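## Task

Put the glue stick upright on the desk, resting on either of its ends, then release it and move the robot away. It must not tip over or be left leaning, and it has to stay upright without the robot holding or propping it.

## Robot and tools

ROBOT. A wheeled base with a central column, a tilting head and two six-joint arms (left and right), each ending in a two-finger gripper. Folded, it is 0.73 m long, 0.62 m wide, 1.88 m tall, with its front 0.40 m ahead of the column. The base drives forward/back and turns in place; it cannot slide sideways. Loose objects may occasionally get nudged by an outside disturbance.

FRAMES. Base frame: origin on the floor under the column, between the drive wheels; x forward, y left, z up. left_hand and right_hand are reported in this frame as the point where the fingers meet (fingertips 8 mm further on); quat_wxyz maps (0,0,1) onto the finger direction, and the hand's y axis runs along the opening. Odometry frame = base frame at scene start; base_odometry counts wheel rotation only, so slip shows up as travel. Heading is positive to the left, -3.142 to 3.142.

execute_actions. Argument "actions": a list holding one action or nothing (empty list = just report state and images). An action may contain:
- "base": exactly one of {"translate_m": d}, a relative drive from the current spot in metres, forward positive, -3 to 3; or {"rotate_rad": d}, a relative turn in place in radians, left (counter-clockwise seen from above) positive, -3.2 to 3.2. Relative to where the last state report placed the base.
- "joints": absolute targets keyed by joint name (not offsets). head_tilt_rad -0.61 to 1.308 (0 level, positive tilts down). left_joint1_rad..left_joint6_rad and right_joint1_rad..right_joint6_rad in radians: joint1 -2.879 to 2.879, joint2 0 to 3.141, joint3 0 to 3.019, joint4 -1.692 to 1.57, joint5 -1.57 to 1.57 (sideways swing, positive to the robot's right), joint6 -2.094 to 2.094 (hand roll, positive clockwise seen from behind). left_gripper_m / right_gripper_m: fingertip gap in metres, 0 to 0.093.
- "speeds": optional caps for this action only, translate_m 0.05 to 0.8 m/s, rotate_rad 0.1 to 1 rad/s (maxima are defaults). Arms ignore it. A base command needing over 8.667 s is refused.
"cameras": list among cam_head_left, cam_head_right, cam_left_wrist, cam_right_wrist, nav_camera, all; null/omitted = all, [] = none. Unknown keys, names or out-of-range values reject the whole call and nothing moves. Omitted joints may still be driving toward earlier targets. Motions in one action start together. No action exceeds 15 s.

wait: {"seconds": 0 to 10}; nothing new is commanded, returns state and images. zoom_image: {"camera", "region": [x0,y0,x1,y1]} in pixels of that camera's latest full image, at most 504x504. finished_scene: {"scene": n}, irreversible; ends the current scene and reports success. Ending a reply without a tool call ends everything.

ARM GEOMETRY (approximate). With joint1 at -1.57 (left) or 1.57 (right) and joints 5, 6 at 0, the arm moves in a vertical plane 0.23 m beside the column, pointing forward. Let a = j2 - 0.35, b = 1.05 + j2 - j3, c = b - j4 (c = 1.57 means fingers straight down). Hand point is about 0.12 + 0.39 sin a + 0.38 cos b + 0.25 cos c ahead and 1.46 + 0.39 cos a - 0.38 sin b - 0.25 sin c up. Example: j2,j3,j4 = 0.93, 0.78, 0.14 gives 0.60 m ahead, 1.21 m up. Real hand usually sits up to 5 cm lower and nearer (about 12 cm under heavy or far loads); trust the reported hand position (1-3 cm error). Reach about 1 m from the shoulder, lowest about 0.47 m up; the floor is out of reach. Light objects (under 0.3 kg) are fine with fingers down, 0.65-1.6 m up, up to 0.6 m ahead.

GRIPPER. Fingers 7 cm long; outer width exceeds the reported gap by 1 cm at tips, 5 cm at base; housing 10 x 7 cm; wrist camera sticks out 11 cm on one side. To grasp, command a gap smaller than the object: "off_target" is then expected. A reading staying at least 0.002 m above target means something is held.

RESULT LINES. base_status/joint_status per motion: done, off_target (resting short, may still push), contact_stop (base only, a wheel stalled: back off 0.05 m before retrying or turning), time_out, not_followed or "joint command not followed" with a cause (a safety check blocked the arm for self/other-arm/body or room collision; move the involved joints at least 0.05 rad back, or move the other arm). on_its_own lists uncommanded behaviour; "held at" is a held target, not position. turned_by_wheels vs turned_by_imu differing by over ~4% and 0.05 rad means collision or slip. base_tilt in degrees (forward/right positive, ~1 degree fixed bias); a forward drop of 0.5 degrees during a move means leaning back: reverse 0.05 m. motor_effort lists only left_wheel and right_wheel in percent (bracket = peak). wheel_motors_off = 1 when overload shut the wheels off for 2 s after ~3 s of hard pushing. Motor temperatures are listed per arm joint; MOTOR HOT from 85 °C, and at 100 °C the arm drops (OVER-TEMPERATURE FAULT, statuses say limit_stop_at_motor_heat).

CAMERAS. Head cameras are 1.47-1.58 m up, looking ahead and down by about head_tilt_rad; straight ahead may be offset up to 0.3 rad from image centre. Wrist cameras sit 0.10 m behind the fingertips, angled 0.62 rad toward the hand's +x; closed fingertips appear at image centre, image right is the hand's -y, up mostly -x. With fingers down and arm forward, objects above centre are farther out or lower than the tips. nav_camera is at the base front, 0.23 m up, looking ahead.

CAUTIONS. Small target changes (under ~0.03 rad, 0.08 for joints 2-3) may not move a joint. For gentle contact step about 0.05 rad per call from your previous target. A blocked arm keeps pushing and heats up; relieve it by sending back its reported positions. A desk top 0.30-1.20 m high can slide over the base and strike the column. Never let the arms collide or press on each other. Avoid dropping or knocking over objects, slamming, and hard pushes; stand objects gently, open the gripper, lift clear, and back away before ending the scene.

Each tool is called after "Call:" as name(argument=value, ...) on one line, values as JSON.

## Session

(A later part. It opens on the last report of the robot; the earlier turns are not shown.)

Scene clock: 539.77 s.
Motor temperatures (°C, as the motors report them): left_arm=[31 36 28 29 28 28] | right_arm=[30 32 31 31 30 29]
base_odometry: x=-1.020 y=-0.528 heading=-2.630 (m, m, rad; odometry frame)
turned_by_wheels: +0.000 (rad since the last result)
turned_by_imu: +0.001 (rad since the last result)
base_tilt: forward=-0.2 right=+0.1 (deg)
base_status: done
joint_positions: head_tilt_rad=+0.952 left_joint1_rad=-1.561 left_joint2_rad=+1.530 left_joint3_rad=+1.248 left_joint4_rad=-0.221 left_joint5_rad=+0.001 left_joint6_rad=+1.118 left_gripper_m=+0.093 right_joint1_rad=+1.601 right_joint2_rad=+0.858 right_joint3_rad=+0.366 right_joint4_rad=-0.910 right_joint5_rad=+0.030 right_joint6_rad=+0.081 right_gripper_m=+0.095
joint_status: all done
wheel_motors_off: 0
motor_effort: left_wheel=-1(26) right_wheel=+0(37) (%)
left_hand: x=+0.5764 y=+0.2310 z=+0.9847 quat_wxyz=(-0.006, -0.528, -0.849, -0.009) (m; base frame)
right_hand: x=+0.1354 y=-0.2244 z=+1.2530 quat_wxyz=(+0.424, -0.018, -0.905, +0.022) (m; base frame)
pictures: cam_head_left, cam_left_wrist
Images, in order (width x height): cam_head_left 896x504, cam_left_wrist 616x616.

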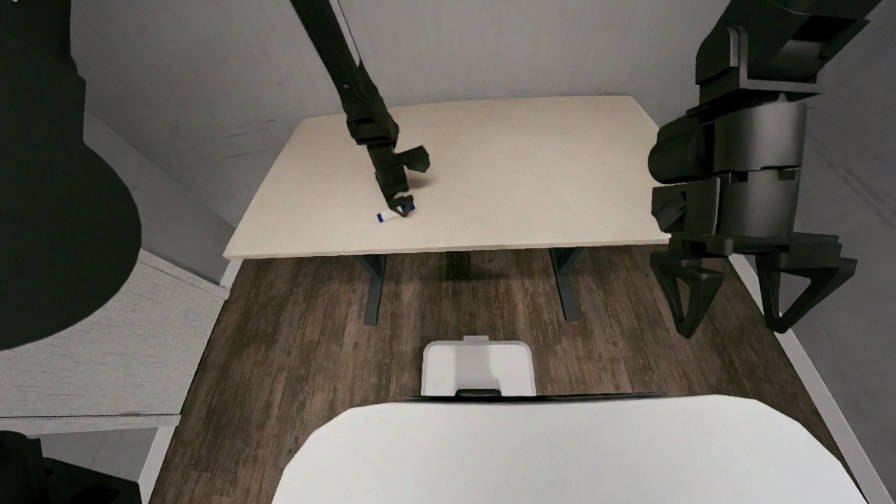

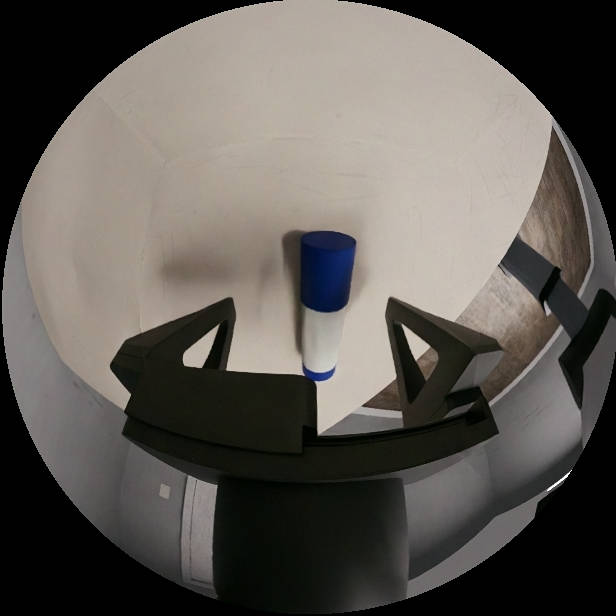

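Call:
execute_actions(actions=[{"joints": {"left_joint2_rad": 1.58, "left_joint4_rad": -0.185}}], cameras=["cam_head_left", "cam_left_wrist"])

Scene clock: 559.20 s.
Motor temperatures (°C, as the motors report them): left_arm=[31 36 28 29 28 28] | right_arm=[30 32 31 31 30 29]
base_odometry: x=-1.020 y=-0.528 heading=-2.630 (m, m, rad; odometry frame)
turned_by_wheels: +0.000 (rad since the last result)
turned_by_imu: +0.001 (rad since the last result)
base_tilt: forward=-0.3 right=+0.2 (deg)
base_status: not commanded
joint_positions: head_tilt_rad=+0.952 left_joint1_rad=-1.561 left_joint2_rad=+1.563 left_joint3_rad=+1.248 left_joint4_rad=-0.192 left_joint5_rad=+0.001 left_joint6_rad=+1.118 left_gripper_m=+0.093 right_joint1_rad=+1.601 right_joint2_rad=+0.858 right_joint3_rad=+0.366 right_joint4_rad=-0.910 right_joint5_rad=+0.030 right_joint6_rad=+0.081 right_gripper_m=+0.095
joint_status: all done
wheel_motors_off: 0
motor_effort: left_wheel=+0(1) right_wheel=+0(0) (%)
left_hand: x=+0.5676 y=+0.2311 z=+0.9699 quat_wxyz=(-0.005, -0.528, -0.849, -0.008) (m; base frame)
right_hand: x=+0.1354 y=-0.2244 z=+1.2530 quat_wxyz=(+0.424, -0.018, -0.905, +0.022) (m; base frame)
pictures: cam_head_left, cam_left_wrist
Images, in order (width x height): cam_head_left 896x504, cam_left_wrist 616x616.

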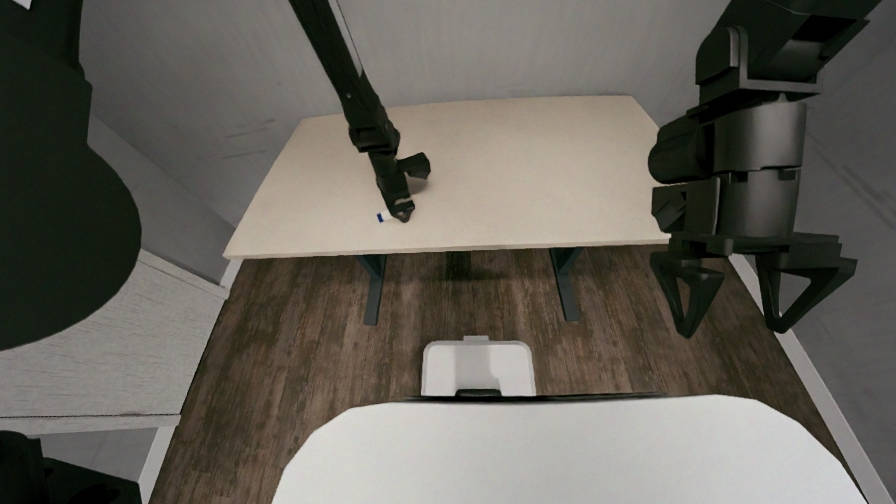

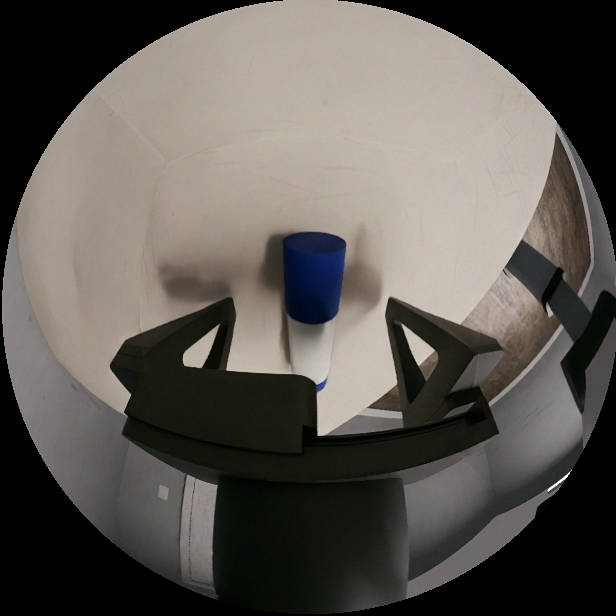

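Call:
zoom_image(camera="cam_left_wrist", region=[210, 210, 410, 410])

Region (210, 210, 410, 410) of cam_left_wrist's 616x616 image, scaled by 2.520, with more detail than that image has.

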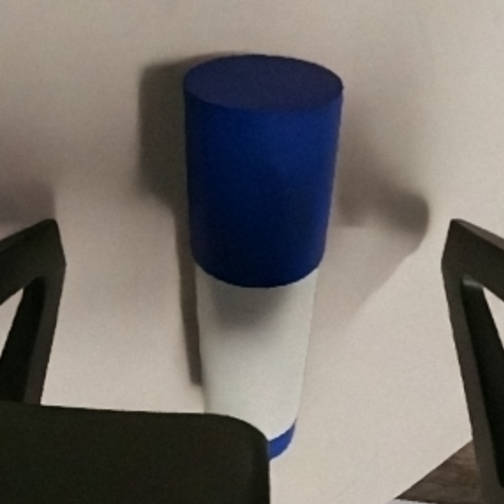

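Call:
execute_actions(actions=[{"joints": {"left_gripper_m": 0.012}}], cameras=["cam_head_left", "cam_left_wrist"])

Scene clock: 579.63 s.
Motor temperatures (°C, as the motors report them): left_arm=[31 36 28 29 28 28] | right_arm=[30 32 31 31 30 29]
base_odometry: x=-1.020 y=-0.528 heading=-2.630 (m, m, rad; odometry frame)
turned_by_wheels: +0.000 (rad since the last result)
turned_by_imu: +0.001 (rad since the last result)
base_tilt: forward=-0.2 right=+0.1 (deg)
base_status: not commanded
joint_positions: head_tilt_rad=+0.952 left_joint1_rad=-1.561 left_joint2_rad=+1.563 left_joint3_rad=+1.248 left_joint4_rad=-0.192 left_joint5_rad=+0.001 left_joint6_rad=+1.117 left_gripper_m=+0.027 right_joint1_rad=+1.601 right_joint2_rad=+0.858 right_joint3_rad=+0.366 right_joint4_rad=-0.910 right_joint5_rad=+0.030 right_joint6_rad=+0.081 right_gripper_m=+0.095
joint_status: left_gripper_m off_target (ended at +0.027, target +0.012)
wheel_motors_off: 0
motor_effort: left_wheel=+1(1) right_wheel=+0(0) (%)
left_hand: x=+0.5676 y=+0.2311 z=+0.9699 quat_wxyz=(-0.005, -0.528, -0.849, -0.008) (m; base frame)
right_hand: x=+0.1354 y=-0.2244 z=+1.2530 quat_wxyz=(+0.424, -0.018, -0.905, +0.022) (m; base frame)
pictures: cam_head_left, cam_left_wrist
Images, in order (width x height): cam_head_left 896x504, cam_left_wrist 616x616.

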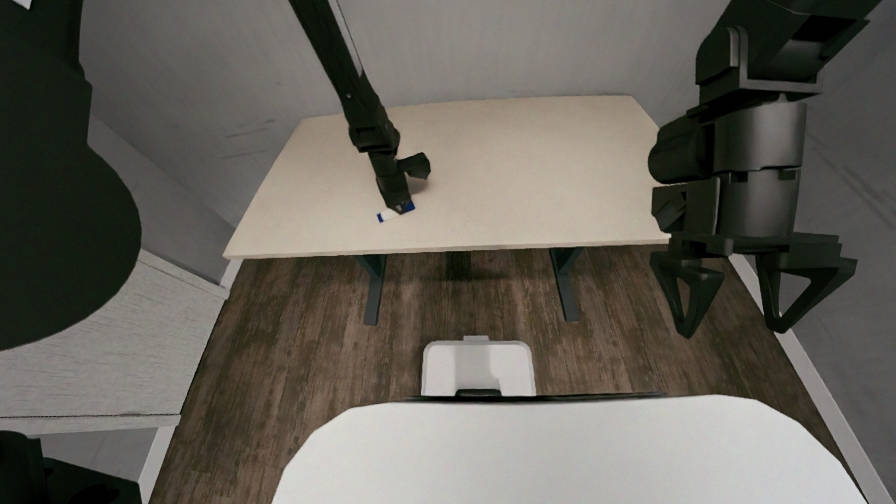

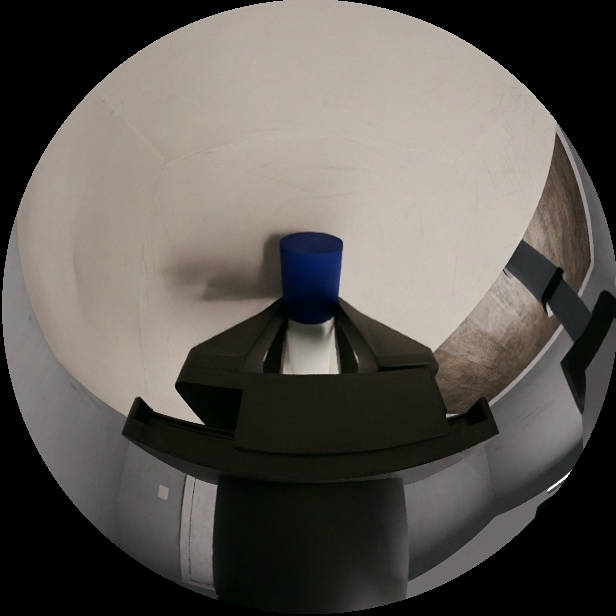

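Call:
execute_actions(actions=[{"joints": {"left_joint2_rad": 1.30, "left_joint4_rad": -0.47}}], cameras=["cam_head_left", "cam_left_wrist"])

Scene clock: 648.20 s.
Motor temperatures (°C, as the motors report them): left_arm=[31 37 28 29 28 28] | right_arm=[30 32 31 31 30 29]
base_odometry: x=-1.020 y=-0.528 heading=-2.630 (m, m, rad; odometry frame)
turned_by_wheels: +0.000 (rad since the last result)
turned_by_imu: +0.001 (rad since the last result)
base_tilt: forward=-0.3 right=+0.2 (deg)
base_status: not commanded
joint_positions: head_tilt_rad=+0.952 left_joint1_rad=-1.561 left_joint2_rad=+1.282 left_joint3_rad=+1.250 left_joint4_rad=-0.460 left_joint5_rad=+0.001 left_joint6_rad=+1.117 left_gripper_m=+0.027 right_joint1_rad=+1.601 right_joint2_rad=+0.858 right_joint3_rad=+0.366 right_joint4_rad=-0.910 right_joint5_rad=+0.030 right_joint6_rad=+0.081 right_gripper_m=+0.095
joint_status: all done
wheel_motors_off: 0
motor_effort: left_wheel=+1(1) right_wheel=+1(1) (%)
left_hand: x=+0.6219 y=+0.2302 z=+1.1020 quat_wxyz=(-0.012, -0.528, -0.849, -0.012) (m; base frame)
right_hand: x=+0.1354 y=-0.2244 z=+1.2530 quat_wxyz=(+0.424, -0.018, -0.905, +0.022) (m; base frame)
pictures: cam_head_left, cam_left_wrist
Images, in order (width x height): cam_head_left 896x504, cam_left_wrist 616x616.

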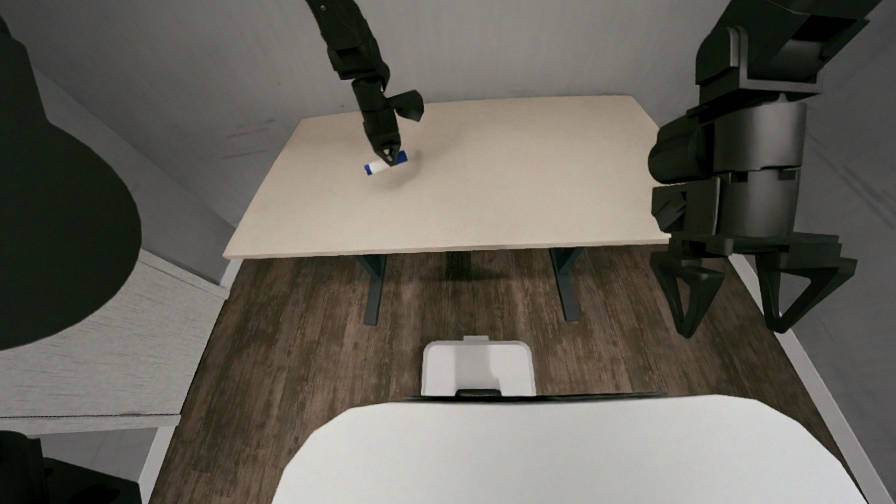

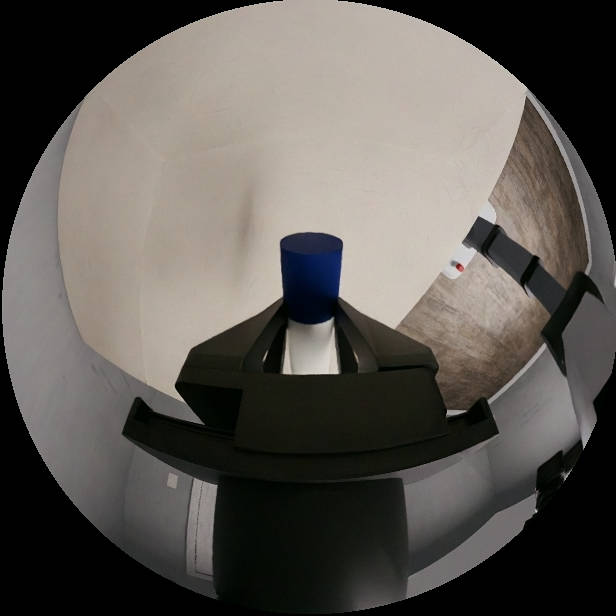

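Call:
execute_actions(actions=[{"joints": {"left_joint3_rad": 1.57, "left_joint4_rad": 1.35, "left_joint6_rad": 0.0, "head_tilt_rad": 0.7}}], cameras=["cam_head_left", "cam_left_wrist"])

Scene clock: 673.00 s.
Motor temperatures (°C, as the motors report them): left_arm=[31 37 29 29 28 28] | right_arm=[30 32 31 31 30 29]
base_odometry: x=-1.020 y=-0.528 heading=-2.630 (m, m, rad; odometry frame)
turned_by_wheels: +0.000 (rad since the last result)
turned_by_imu: +0.001 (rad since the last result)
base_tilt: forward=-0.2 right=+0.1 (deg)
base_status: not commanded
joint_positions: head_tilt_rad=+0.717 left_joint1_rad=-1.561 left_joint2_rad=+1.306 left_joint3_rad=+1.555 left_joint4_rad=+1.333 left_joint5_rad=+0.001 left_joint6_rad=+0.008 left_gripper_m=+0.027 right_joint1_rad=+1.601 right_joint2_rad=+0.858 right_joint3_rad=+0.366 right_joint4_rad=-0.910 right_joint5_rad=+0.030 right_joint6_rad=+0.081 right_gripper_m=+0.095
joint_status: all done
wheel_motors_off: 0
motor_effort: left_wheel=-1(3) right_wheel=+0(0) (%)
left_hand: x=+0.9175 y=+0.2280 z=+1.5279 quat_wxyz=(-0.868, -0.005, -0.496, -0.008) (m; base frame)
right_hand: x=+0.1354 y=-0.2244 z=+1.2530 quat_wxyz=(+0.424, -0.018, -0.905, +0.022) (m; base frame)
pictures: cam_head_left, cam_left_wrist
Images, in order (width x height): cam_head_left 896x504, cam_left_wrist 616x616.

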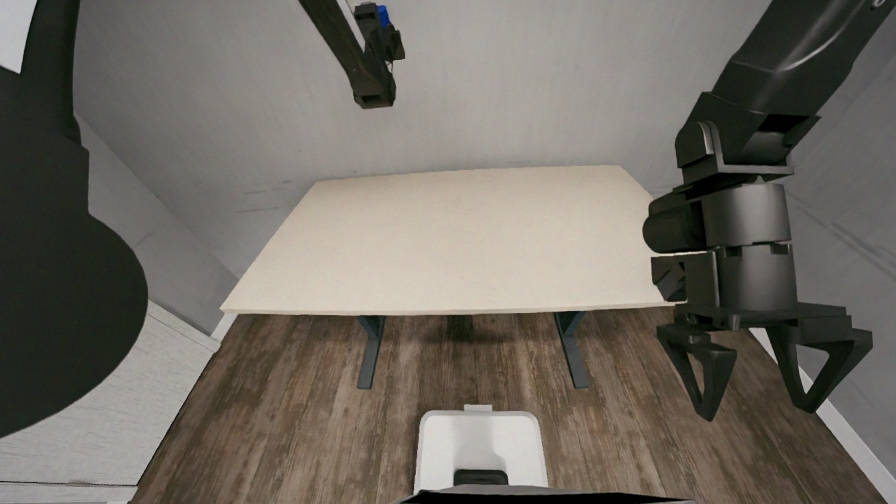

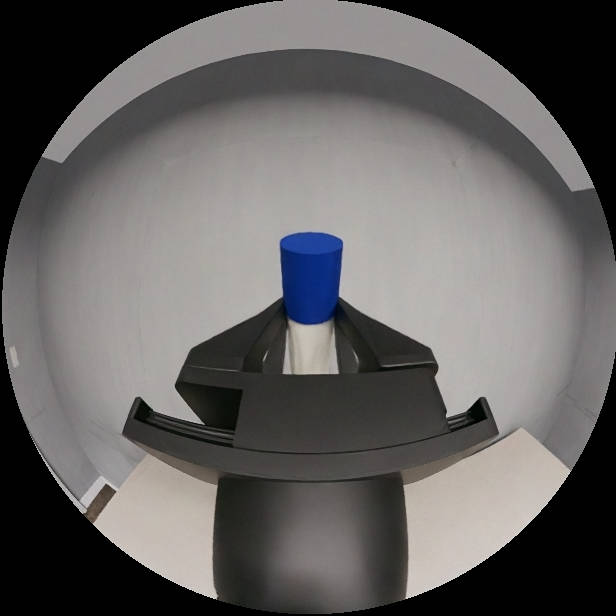

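Call:
execute_actions(actions=[{"joints": {"left_joint2_rad": 1.85}}], cameras=["cam_head_left", "cam_head_right", "cam_left_wrist"])

Scene clock: 682.17 s.
Motor temperatures (°C, as the motors report them): left_arm=[31 38 30 29 28 28] | right_arm=[30 32 31 31 30 29]
base_odometry: x=-1.020 y=-0.528 heading=-2.630 (m, m, rad; odometry frame)
turned_by_wheels: +0.000 (rad since the last result)
turned_by_imu: +0.001 (rad since the last result)
base_tilt: forward=-0.2 right=+0.1 (deg)
base_status: not commanded
joint_positions: head_tilt_rad=+0.717 left_joint1_rad=-1.561 left_joint2_rad=+1.861 left_joint3_rad=+1.554 left_joint4_rad=+1.341 left_joint5_rad=+0.001 left_joint6_rad=+0.008 left_gripper_m=+0.027 right_joint1_rad=+1.601 right_joint2_rad=+0.858 right_joint3_rad=+0.366 right_joint4_rad=-0.910 right_joint5_rad=+0.030 right_joint6_rad=+0.081 right_gripper_m=+0.095
joint_status: all done
wheel_motors_off: 0
motor_effort: left_wheel=+0(3) right_wheel=+0(0) (%)
left_hand: x=+0.8359 y=+0.2313 z=+1.1008 quat_wxyz=(-0.702, -0.004, -0.712, -0.007) (m; base frame)
right_hand: x=+0.1354 y=-0.2244 z=+1.2530 quat_wxyz=(+0.424, -0.018, -0.905, +0.022) (m; base frame)
pictures: cam_head_left, cam_head_right, cam_left_wrist
Images, in order (width x height): cam_head_left 896x504, cam_head_right 896x504, cam_left_wrist 616x616.

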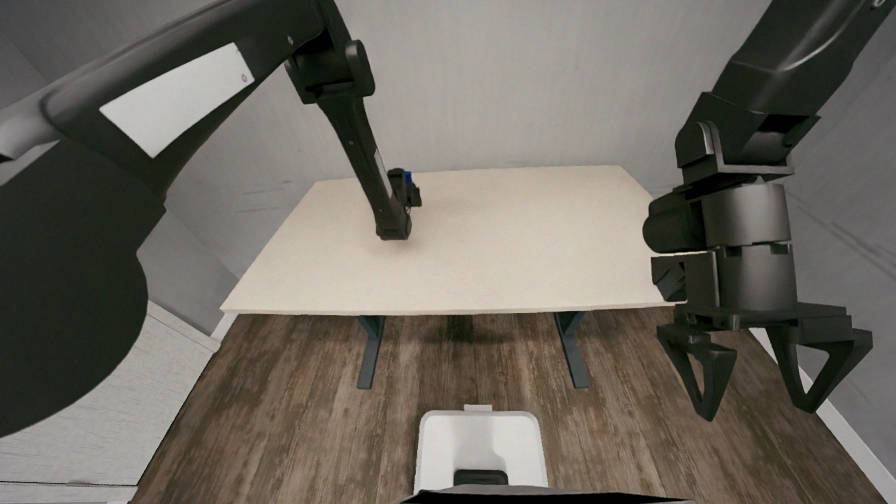

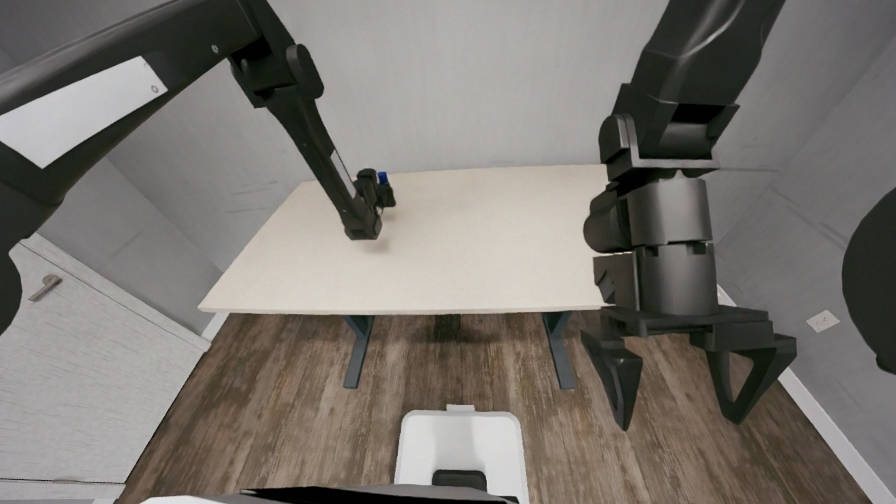

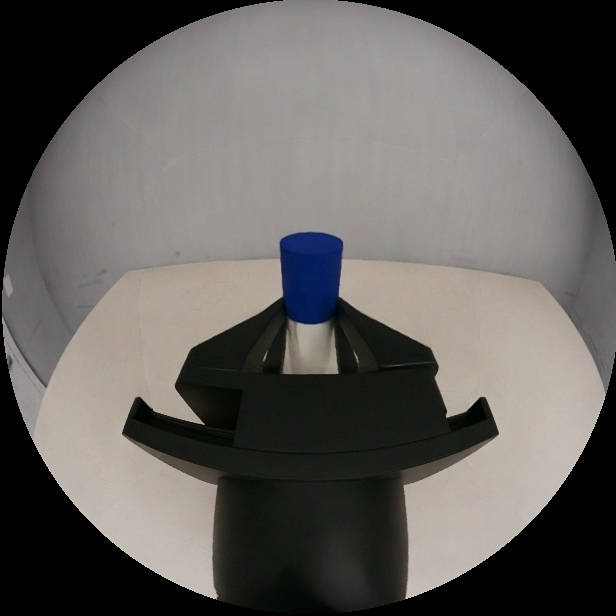

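Call:
execute_actions(actions=[{"joints": {"left_joint2_rad": 1.96, "left_joint3_rad": 1.68}}], cameras=["cam_head_left", "cam_left_wrist"])

Scene clock: 724.33 s.
Motor temperatures (°C, as the motors report them): left_arm=[31 39 29 29 28 28] | right_arm=[30 32 31 31 30 29]
base_odometry: x=-1.020 y=-0.528 heading=-2.630 (m, m, rad; odometry frame)
turned_by_wheels: +0.000 (rad since the last result)
turned_by_imu: +0.001 (rad since the last result)
base_tilt: forward=-0.2 right=+0.2 (deg)
base_status: not commanded
joint_positions: head_tilt_rad=+0.717 left_joint1_rad=-1.561 left_joint2_rad=+1.950 left_joint3_rad=+1.667 left_joint4_rad=+1.341 left_joint5_rad=+0.001 left_joint6_rad=+0.008 left_gripper_m=+0.027 right_joint1_rad=+1.601 right_joint2_rad=+0.858 right_joint3_rad=+0.366 right_joint4_rad=-0.910 right_joint5_rad=+0.030 right_joint6_rad=+0.081 right_gripper_m=+0.095
joint_status: all done
wheel_motors_off: 0
motor_effort: left_wheel=-1(0) right_wheel=+0(1) (%)
left_hand: x=+0.8453 y=+0.2315 z=+1.0749 quat_wxyz=(-0.711, -0.004, -0.703, -0.007) (m; base frame)
right_hand: x=+0.1354 y=-0.2244 z=+1.2530 quat_wxyz=(+0.424, -0.018, -0.905, +0.022) (m; base frame)
pictures: cam_head_left, cam_left_wrist
Images, in order (width x height): cam_head_left 896x504, cam_left_wrist 616x616.

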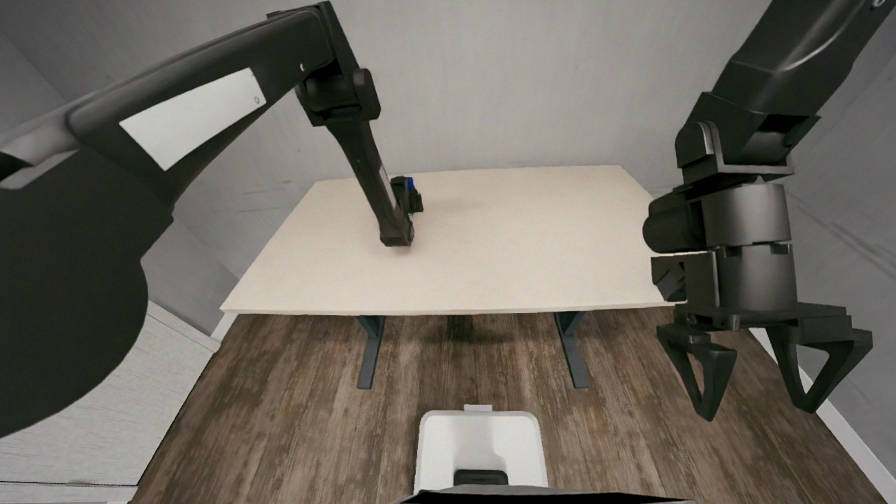

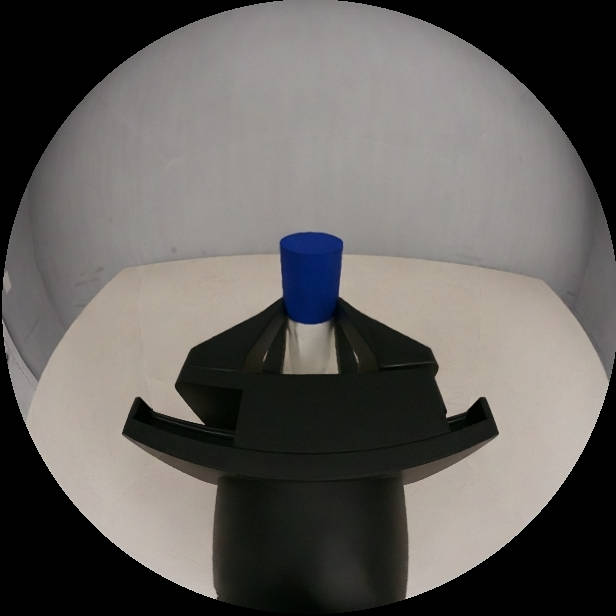

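Call:
execute_actions(actions=[{"joints": {"left_joint2_rad": 2.04, "left_joint3_rad": 1.75}}], cameras=["cam_head_left", "cam_left_wrist"])

Scene clock: 736.17 s.
Motor temperatures (°C, as the motors report them): left_arm=[31 39 29 29 28 28] | right_arm=[30 32 31 31 30 29]
base_odometry: x=-1.020 y=-0.528 heading=-2.630 (m, m, rad; odometry frame)
turned_by_wheels: +0.000 (rad since the last result)
turned_by_imu: +0.001 (rad since the last result)
base_tilt: forward=-0.3 right=+0.3 (deg)
base_status: not commanded
joint_positions: head_tilt_rad=+0.717 left_joint1_rad=-1.561 left_joint2_rad=+2.033 left_joint3_rad=+1.736 left_joint4_rad=+1.341 left_joint5_rad=+0.001 left_joint6_rad=+0.008 left_gripper_m=+0.027 right_joint1_rad=+1.601 right_joint2_rad=+0.858 right_joint3_rad=+0.366 right_joint4_rad=-0.910 right_joint5_rad=+0.030 right_joint6_rad=+0.081 right_gripper_m=+0.095
joint_status: all done
wheel_motors_off: 0
motor_effort: left_wheel=-1(1) right_wheel=+0(0) (%)
left_hand: x=+0.8380 y=+0.2318 z=+1.0386 quat_wxyz=(-0.706, -0.004, -0.708, -0.007) (m; base frame)
right_hand: x=+0.1354 y=-0.2244 z=+1.2530 quat_wxyz=(+0.424, -0.018, -0.905, +0.022) (m; base frame)
pictures: cam_head_left, cam_left_wrist
Images, in order (width x height): cam_head_left 896x504, cam_left_wrist 616x616.

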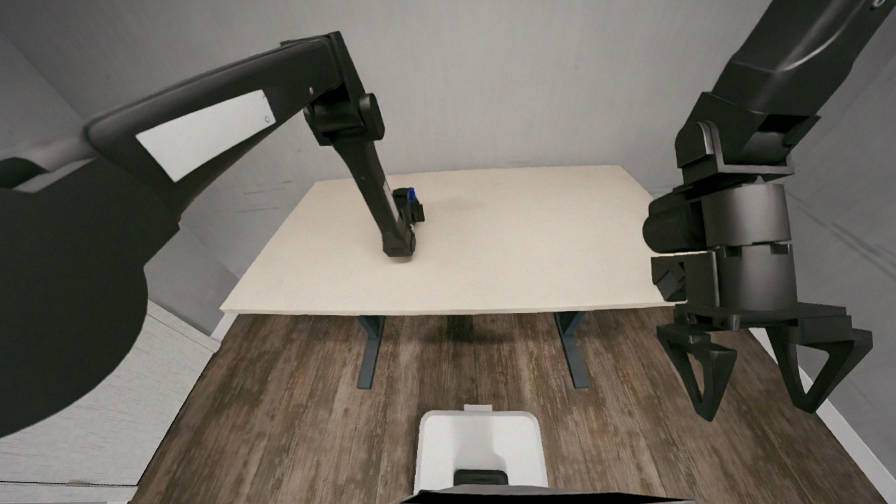

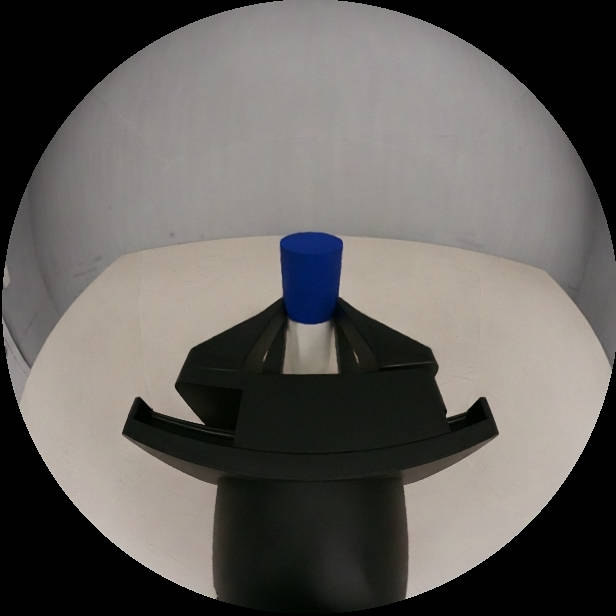

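Call:
execute_actions(actions=[{"joints": {"left_joint2_rad": 2.085, "left_joint3_rad": 1.795}}], cameras=["cam_head_left", "cam_left_wrist"])

Scene clock: 749.53 s.
Motor temperatures (°C, as the motors report them): left_arm=[31 39 29 29 28 28] | right_arm=[30 32 31 31 30 29]
base_odometry: x=-1.020 y=-0.528 heading=-2.630 (m, m, rad; odometry frame)
turned_by_wheels: +0.000 (rad since the last result)
turned_by_imu: +0.001 (rad since the last result)
base_tilt: forward=-0.3 right=+0.1 (deg)
base_status: not commanded
joint_positions: head_tilt_rad=+0.717 left_joint1_rad=-1.561 left_joint2_rad=+2.066 left_joint3_rad=+1.776 left_joint4_rad=+1.341 left_joint5_rad=+0.001 left_joint6_rad=+0.008 left_gripper_m=+0.027 right_joint1_rad=+1.601 right_joint2_rad=+0.858 right_joint3_rad=+0.366 right_joint4_rad=-0.910 right_joint5_rad=+0.030 right_joint6_rad=+0.081 right_gripper_m=+0.095
joint_status: all done
wheel_motors_off: 0
motor_effort: left_wheel=-2(2) right_wheel=+0(1) (%)
left_hand: x=+0.8387 y=+0.2319 z=+1.0281 quat_wxyz=(-0.708, -0.004, -0.706, -0.007) (m; base frame)
right_hand: x=+0.1354 y=-0.2244 z=+1.2530 quat_wxyz=(+0.424, -0.018, -0.905, +0.022) (m; base frame)
pictures: cam_head_left, cam_left_wrist
Images, in order (width x height): cam_head_left 896x504, cam_left_wrist 616x616.

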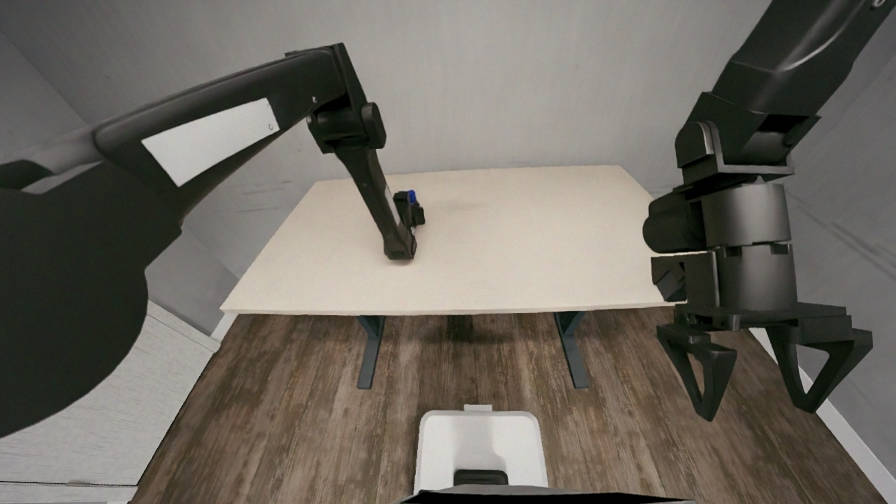

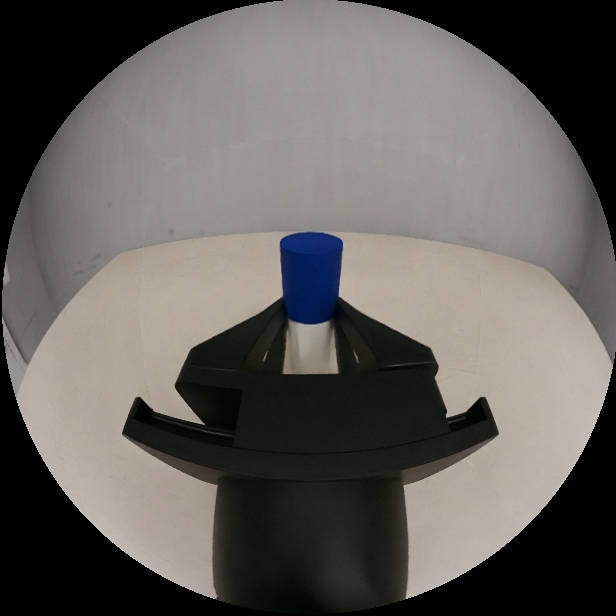

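Call:
zoom_image(camera="cam_left_wrist", region=[220, 200, 400, 380])

Call:
zoom_image(camera="cam_head_left", region=[350, 160, 470, 280])

Region (220, 200, 400, 380) of cam_left_wrist's 616x616 image, scaled by 2.800, with more detail than that image has.

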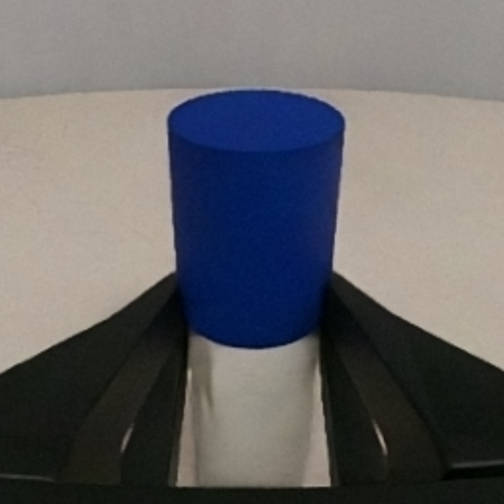

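Region (350, 160, 470, 280) of cam_head_left's 896x504 image, scaled by 4.200, with more detail than that image has.

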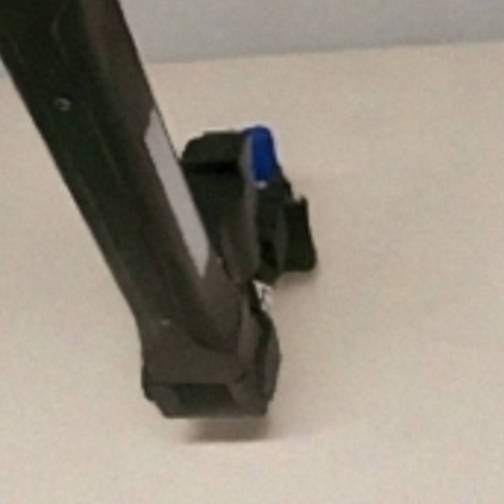

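Call:
execute_actions(actions=[{"joints": {"left_joint2_rad": 2.12, "left_joint3_rad": 1.83}}], cameras=["cam_head_left", "cam_left_wrist"])

Scene clock: 774.00 s.
Motor temperatures (°C, as the motors report them): left_arm=[31 39 30 29 28 28] | right_arm=[30 32 31 31 30 29]
base_odometry: x=-1.020 y=-0.528 heading=-2.630 (m, m, rad; odometry frame)
turned_by_wheels: +0.000 (rad since the last result)
turned_by_imu: +0.001 (rad since the last result)
base_tilt: forward=-0.3 right=+0.1 (deg)
base_status: not commanded
joint_positions: head_tilt_rad=+0.717 left_joint1_rad=-1.561 left_joint2_rad=+2.085 left_joint3_rad=+1.814 left_joint4_rad=+1.341 left_joint5_rad=+0.001 left_joint6_rad=+0.008 left_gripper_m=+0.027 right_joint1_rad=+1.601 right_joint2_rad=+0.858 right_joint3_rad=+0.366 right_joint4_rad=-0.910 right_joint5_rad=+0.030 right_joint6_rad=+0.081 right_gripper_m=+0.095
joint_status: all done
wheel_motors_off: 0
motor_effort: left_wheel=-1(2) right_wheel=+0(0) (%)
left_hand: x=+0.8446 y=+0.2320 z=+1.0276 quat_wxyz=(-0.715, -0.004, -0.699, -0.007) (m; base frame)
right_hand: x=+0.1354 y=-0.2244 z=+1.2530 quat_wxyz=(+0.424, -0.018, -0.905, +0.022) (m; base frame)
pictures: cam_head_left, cam_left_wrist
Images, in order (width x height): cam_head_left 896x504, cam_left_wrist 616x616.

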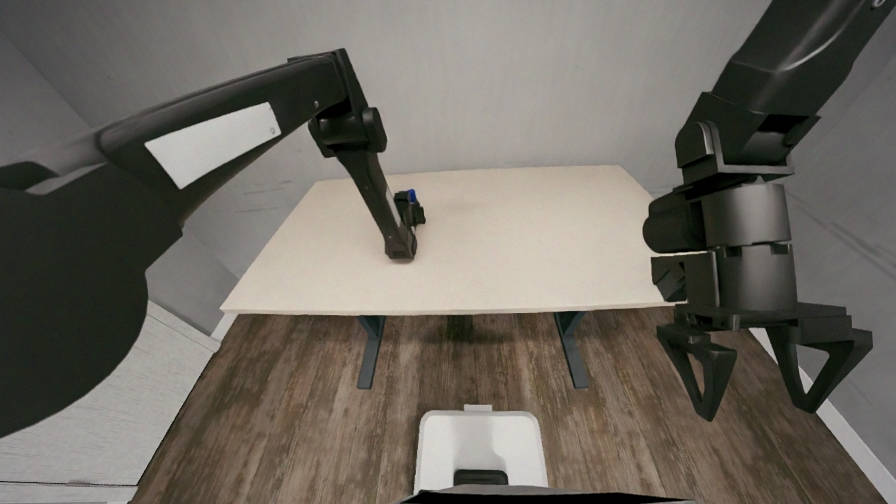

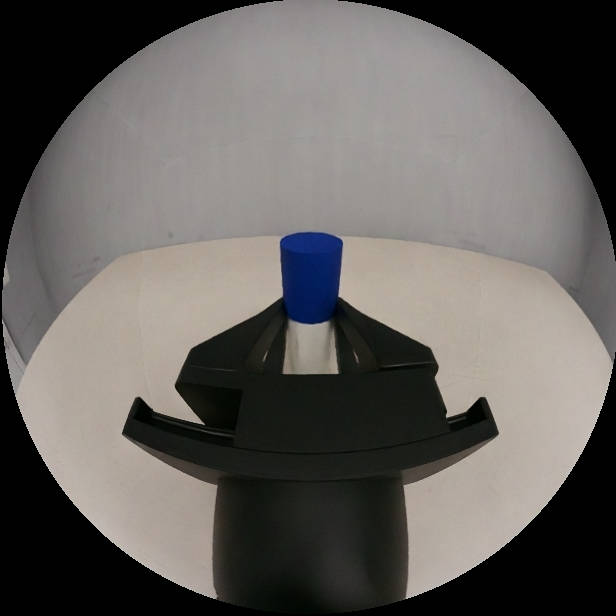

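Call:
execute_actions(actions=[{"joints": {"left_gripper_m": 0.09}}], cameras=["cam_head_left", "cam_left_wrist"])

Scene clock: 789.17 s.
Motor temperatures (°C, as the motors report them): left_arm=[31 39 30 29 28 28] | right_arm=[30 32 31 31 30 29]
base_odometry: x=-1.020 y=-0.528 heading=-2.630 (m, m, rad; odometry frame)
turned_by_wheels: +0.000 (rad since the last result)
turned_by_imu: +0.001 (rad since the last result)
base_tilt: forward=-0.3 right=+0.1 (deg)
base_status: not commanded
joint_positions: head_tilt_rad=+0.717 left_joint1_rad=-1.561 left_joint2_rad=+2.094 left_joint3_rad=+1.814 left_joint4_rad=+1.341 left_joint5_rad=+0.001 left_joint6_rad=+0.008 left_gripper_m=+0.090 right_joint1_rad=+1.601 right_joint2_rad=+0.858 right_joint3_rad=+0.366 right_joint4_rad=-0.910 right_joint5_rad=+0.030 right_joint6_rad=+0.081 right_gripper_m=+0.095
joint_status: all done
wheel_motors_off: 0
motor_effort: left_wheel=+2(1) right_wheel=+0(0) (%)
left_hand: x=+0.8406 y=+0.2320 z=+1.0210 quat_wxyz=(-0.712, -0.004, -0.702, -0.007) (m; base frame)
right_hand: x=+0.1354 y=-0.2244 z=+1.2530 quat_wxyz=(+0.424, -0.018, -0.905, +0.022) (m; base frame)
pictures: cam_head_left, cam_left_wrist
Images, in order (width x height): cam_head_left 896x504, cam_left_wrist 616x616.

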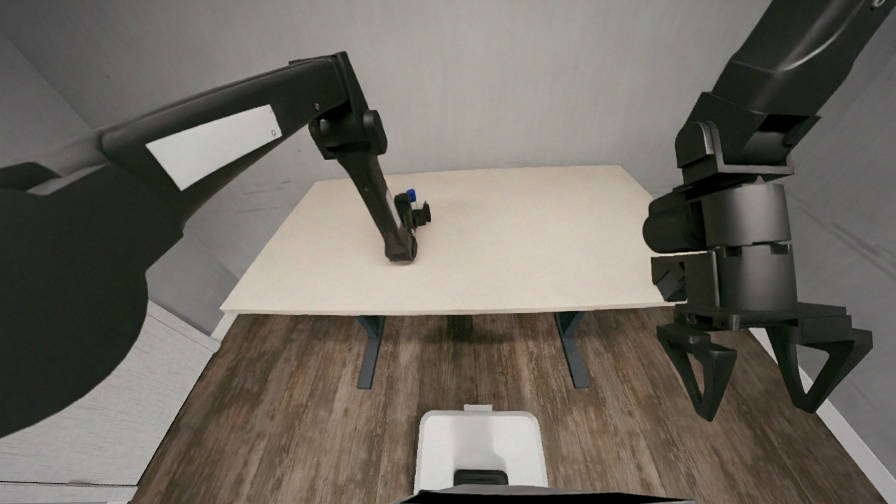

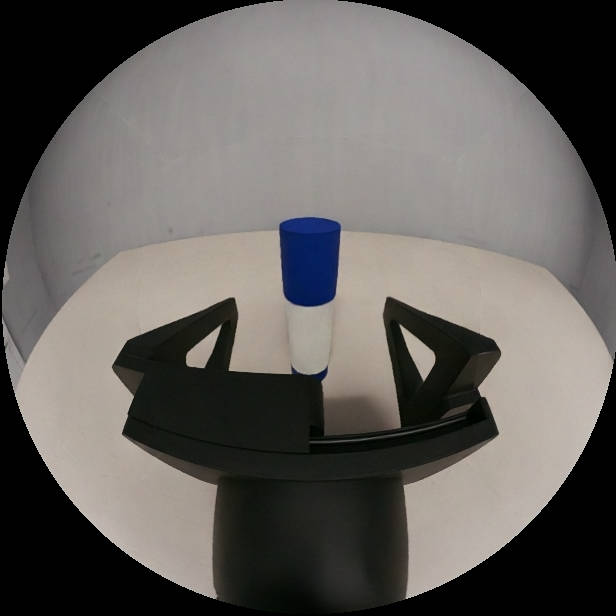

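Call:
execute_actions(actions=[{"base": {"translate_m": -0.3}, "speeds": {"translate_m": 0.3}}], cameras=["cam_head_left", "cam_head_right", "cam_left_wrist"])

Scene clock: 799.97 s.
Motor temperatures (°C, as the motors report them): left_arm=[31 39 30 29 28 28] | right_arm=[30 32 31 31 30 29]
base_odometry: x=-0.758 y=-0.381 heading=-2.628 (m, m, rad; odometry frame)
turned_by_wheels: +0.002 (rad since the last result)
turned_by_imu: +0.003 (rad since the last result)
base_tilt: forward=-0.4 right=+0.2 (deg)
base_status: done
joint_positions: head_tilt_rad=+0.716 left_joint1_rad=-1.561 left_joint2_rad=+2.101 left_joint3_rad=+1.815 left_joint4_rad=+1.341 left_joint5_rad=+0.001 left_joint6_rad=+0.008 left_gripper_m=+0.090 right_joint1_rad=+1.601 right_joint2_rad=+0.857 right_joint3_rad=+0.366 right_joint4_rad=-0.910 right_joint5_rad=+0.030 right_joint6_rad=+0.081 right_gripper_m=+0.095
joint_status: not commanded
wheel_motors_off: 0
motor_effort: left_wheel=+1(42) right_wheel=-1(36) (%)
left_hand: x=+0.8380 y=+0.2317 z=+1.0162 quat_wxyz=(-0.710, -0.004, -0.704, -0.007) (m; base frame)
right_hand: x=+0.1355 y=-0.2244 z=+1.2530 quat_wxyz=(+0.424, -0.018, -0.905, +0.022) (m; base frame)
pictures: cam_head_left, cam_head_right, cam_left_wrist
Images, in order (width x height): cam_head_left 896x504, cam_head_right 896x504, cam_left_wrist 616x616.

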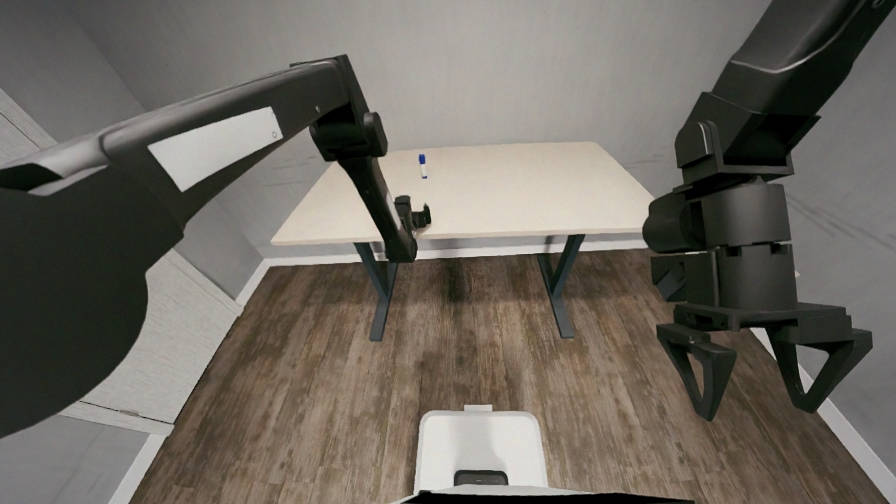

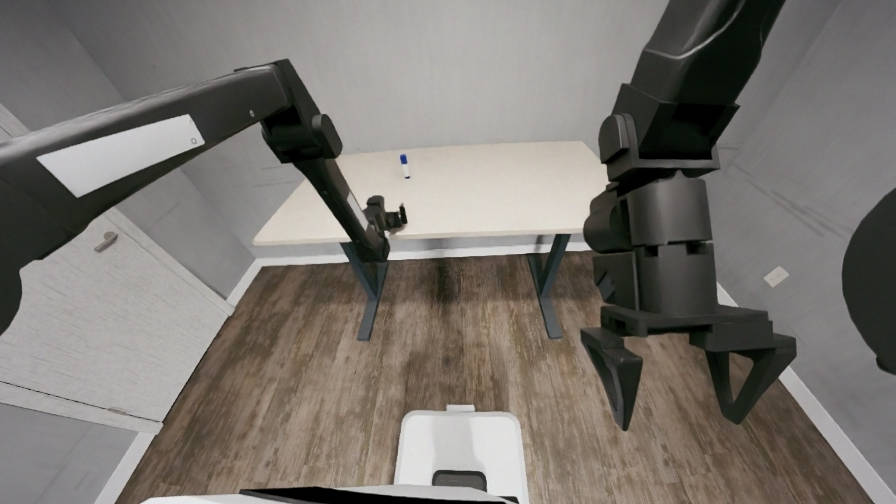

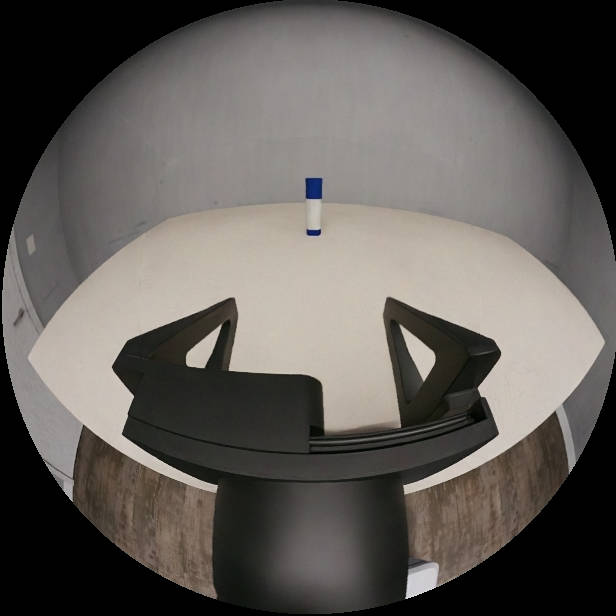

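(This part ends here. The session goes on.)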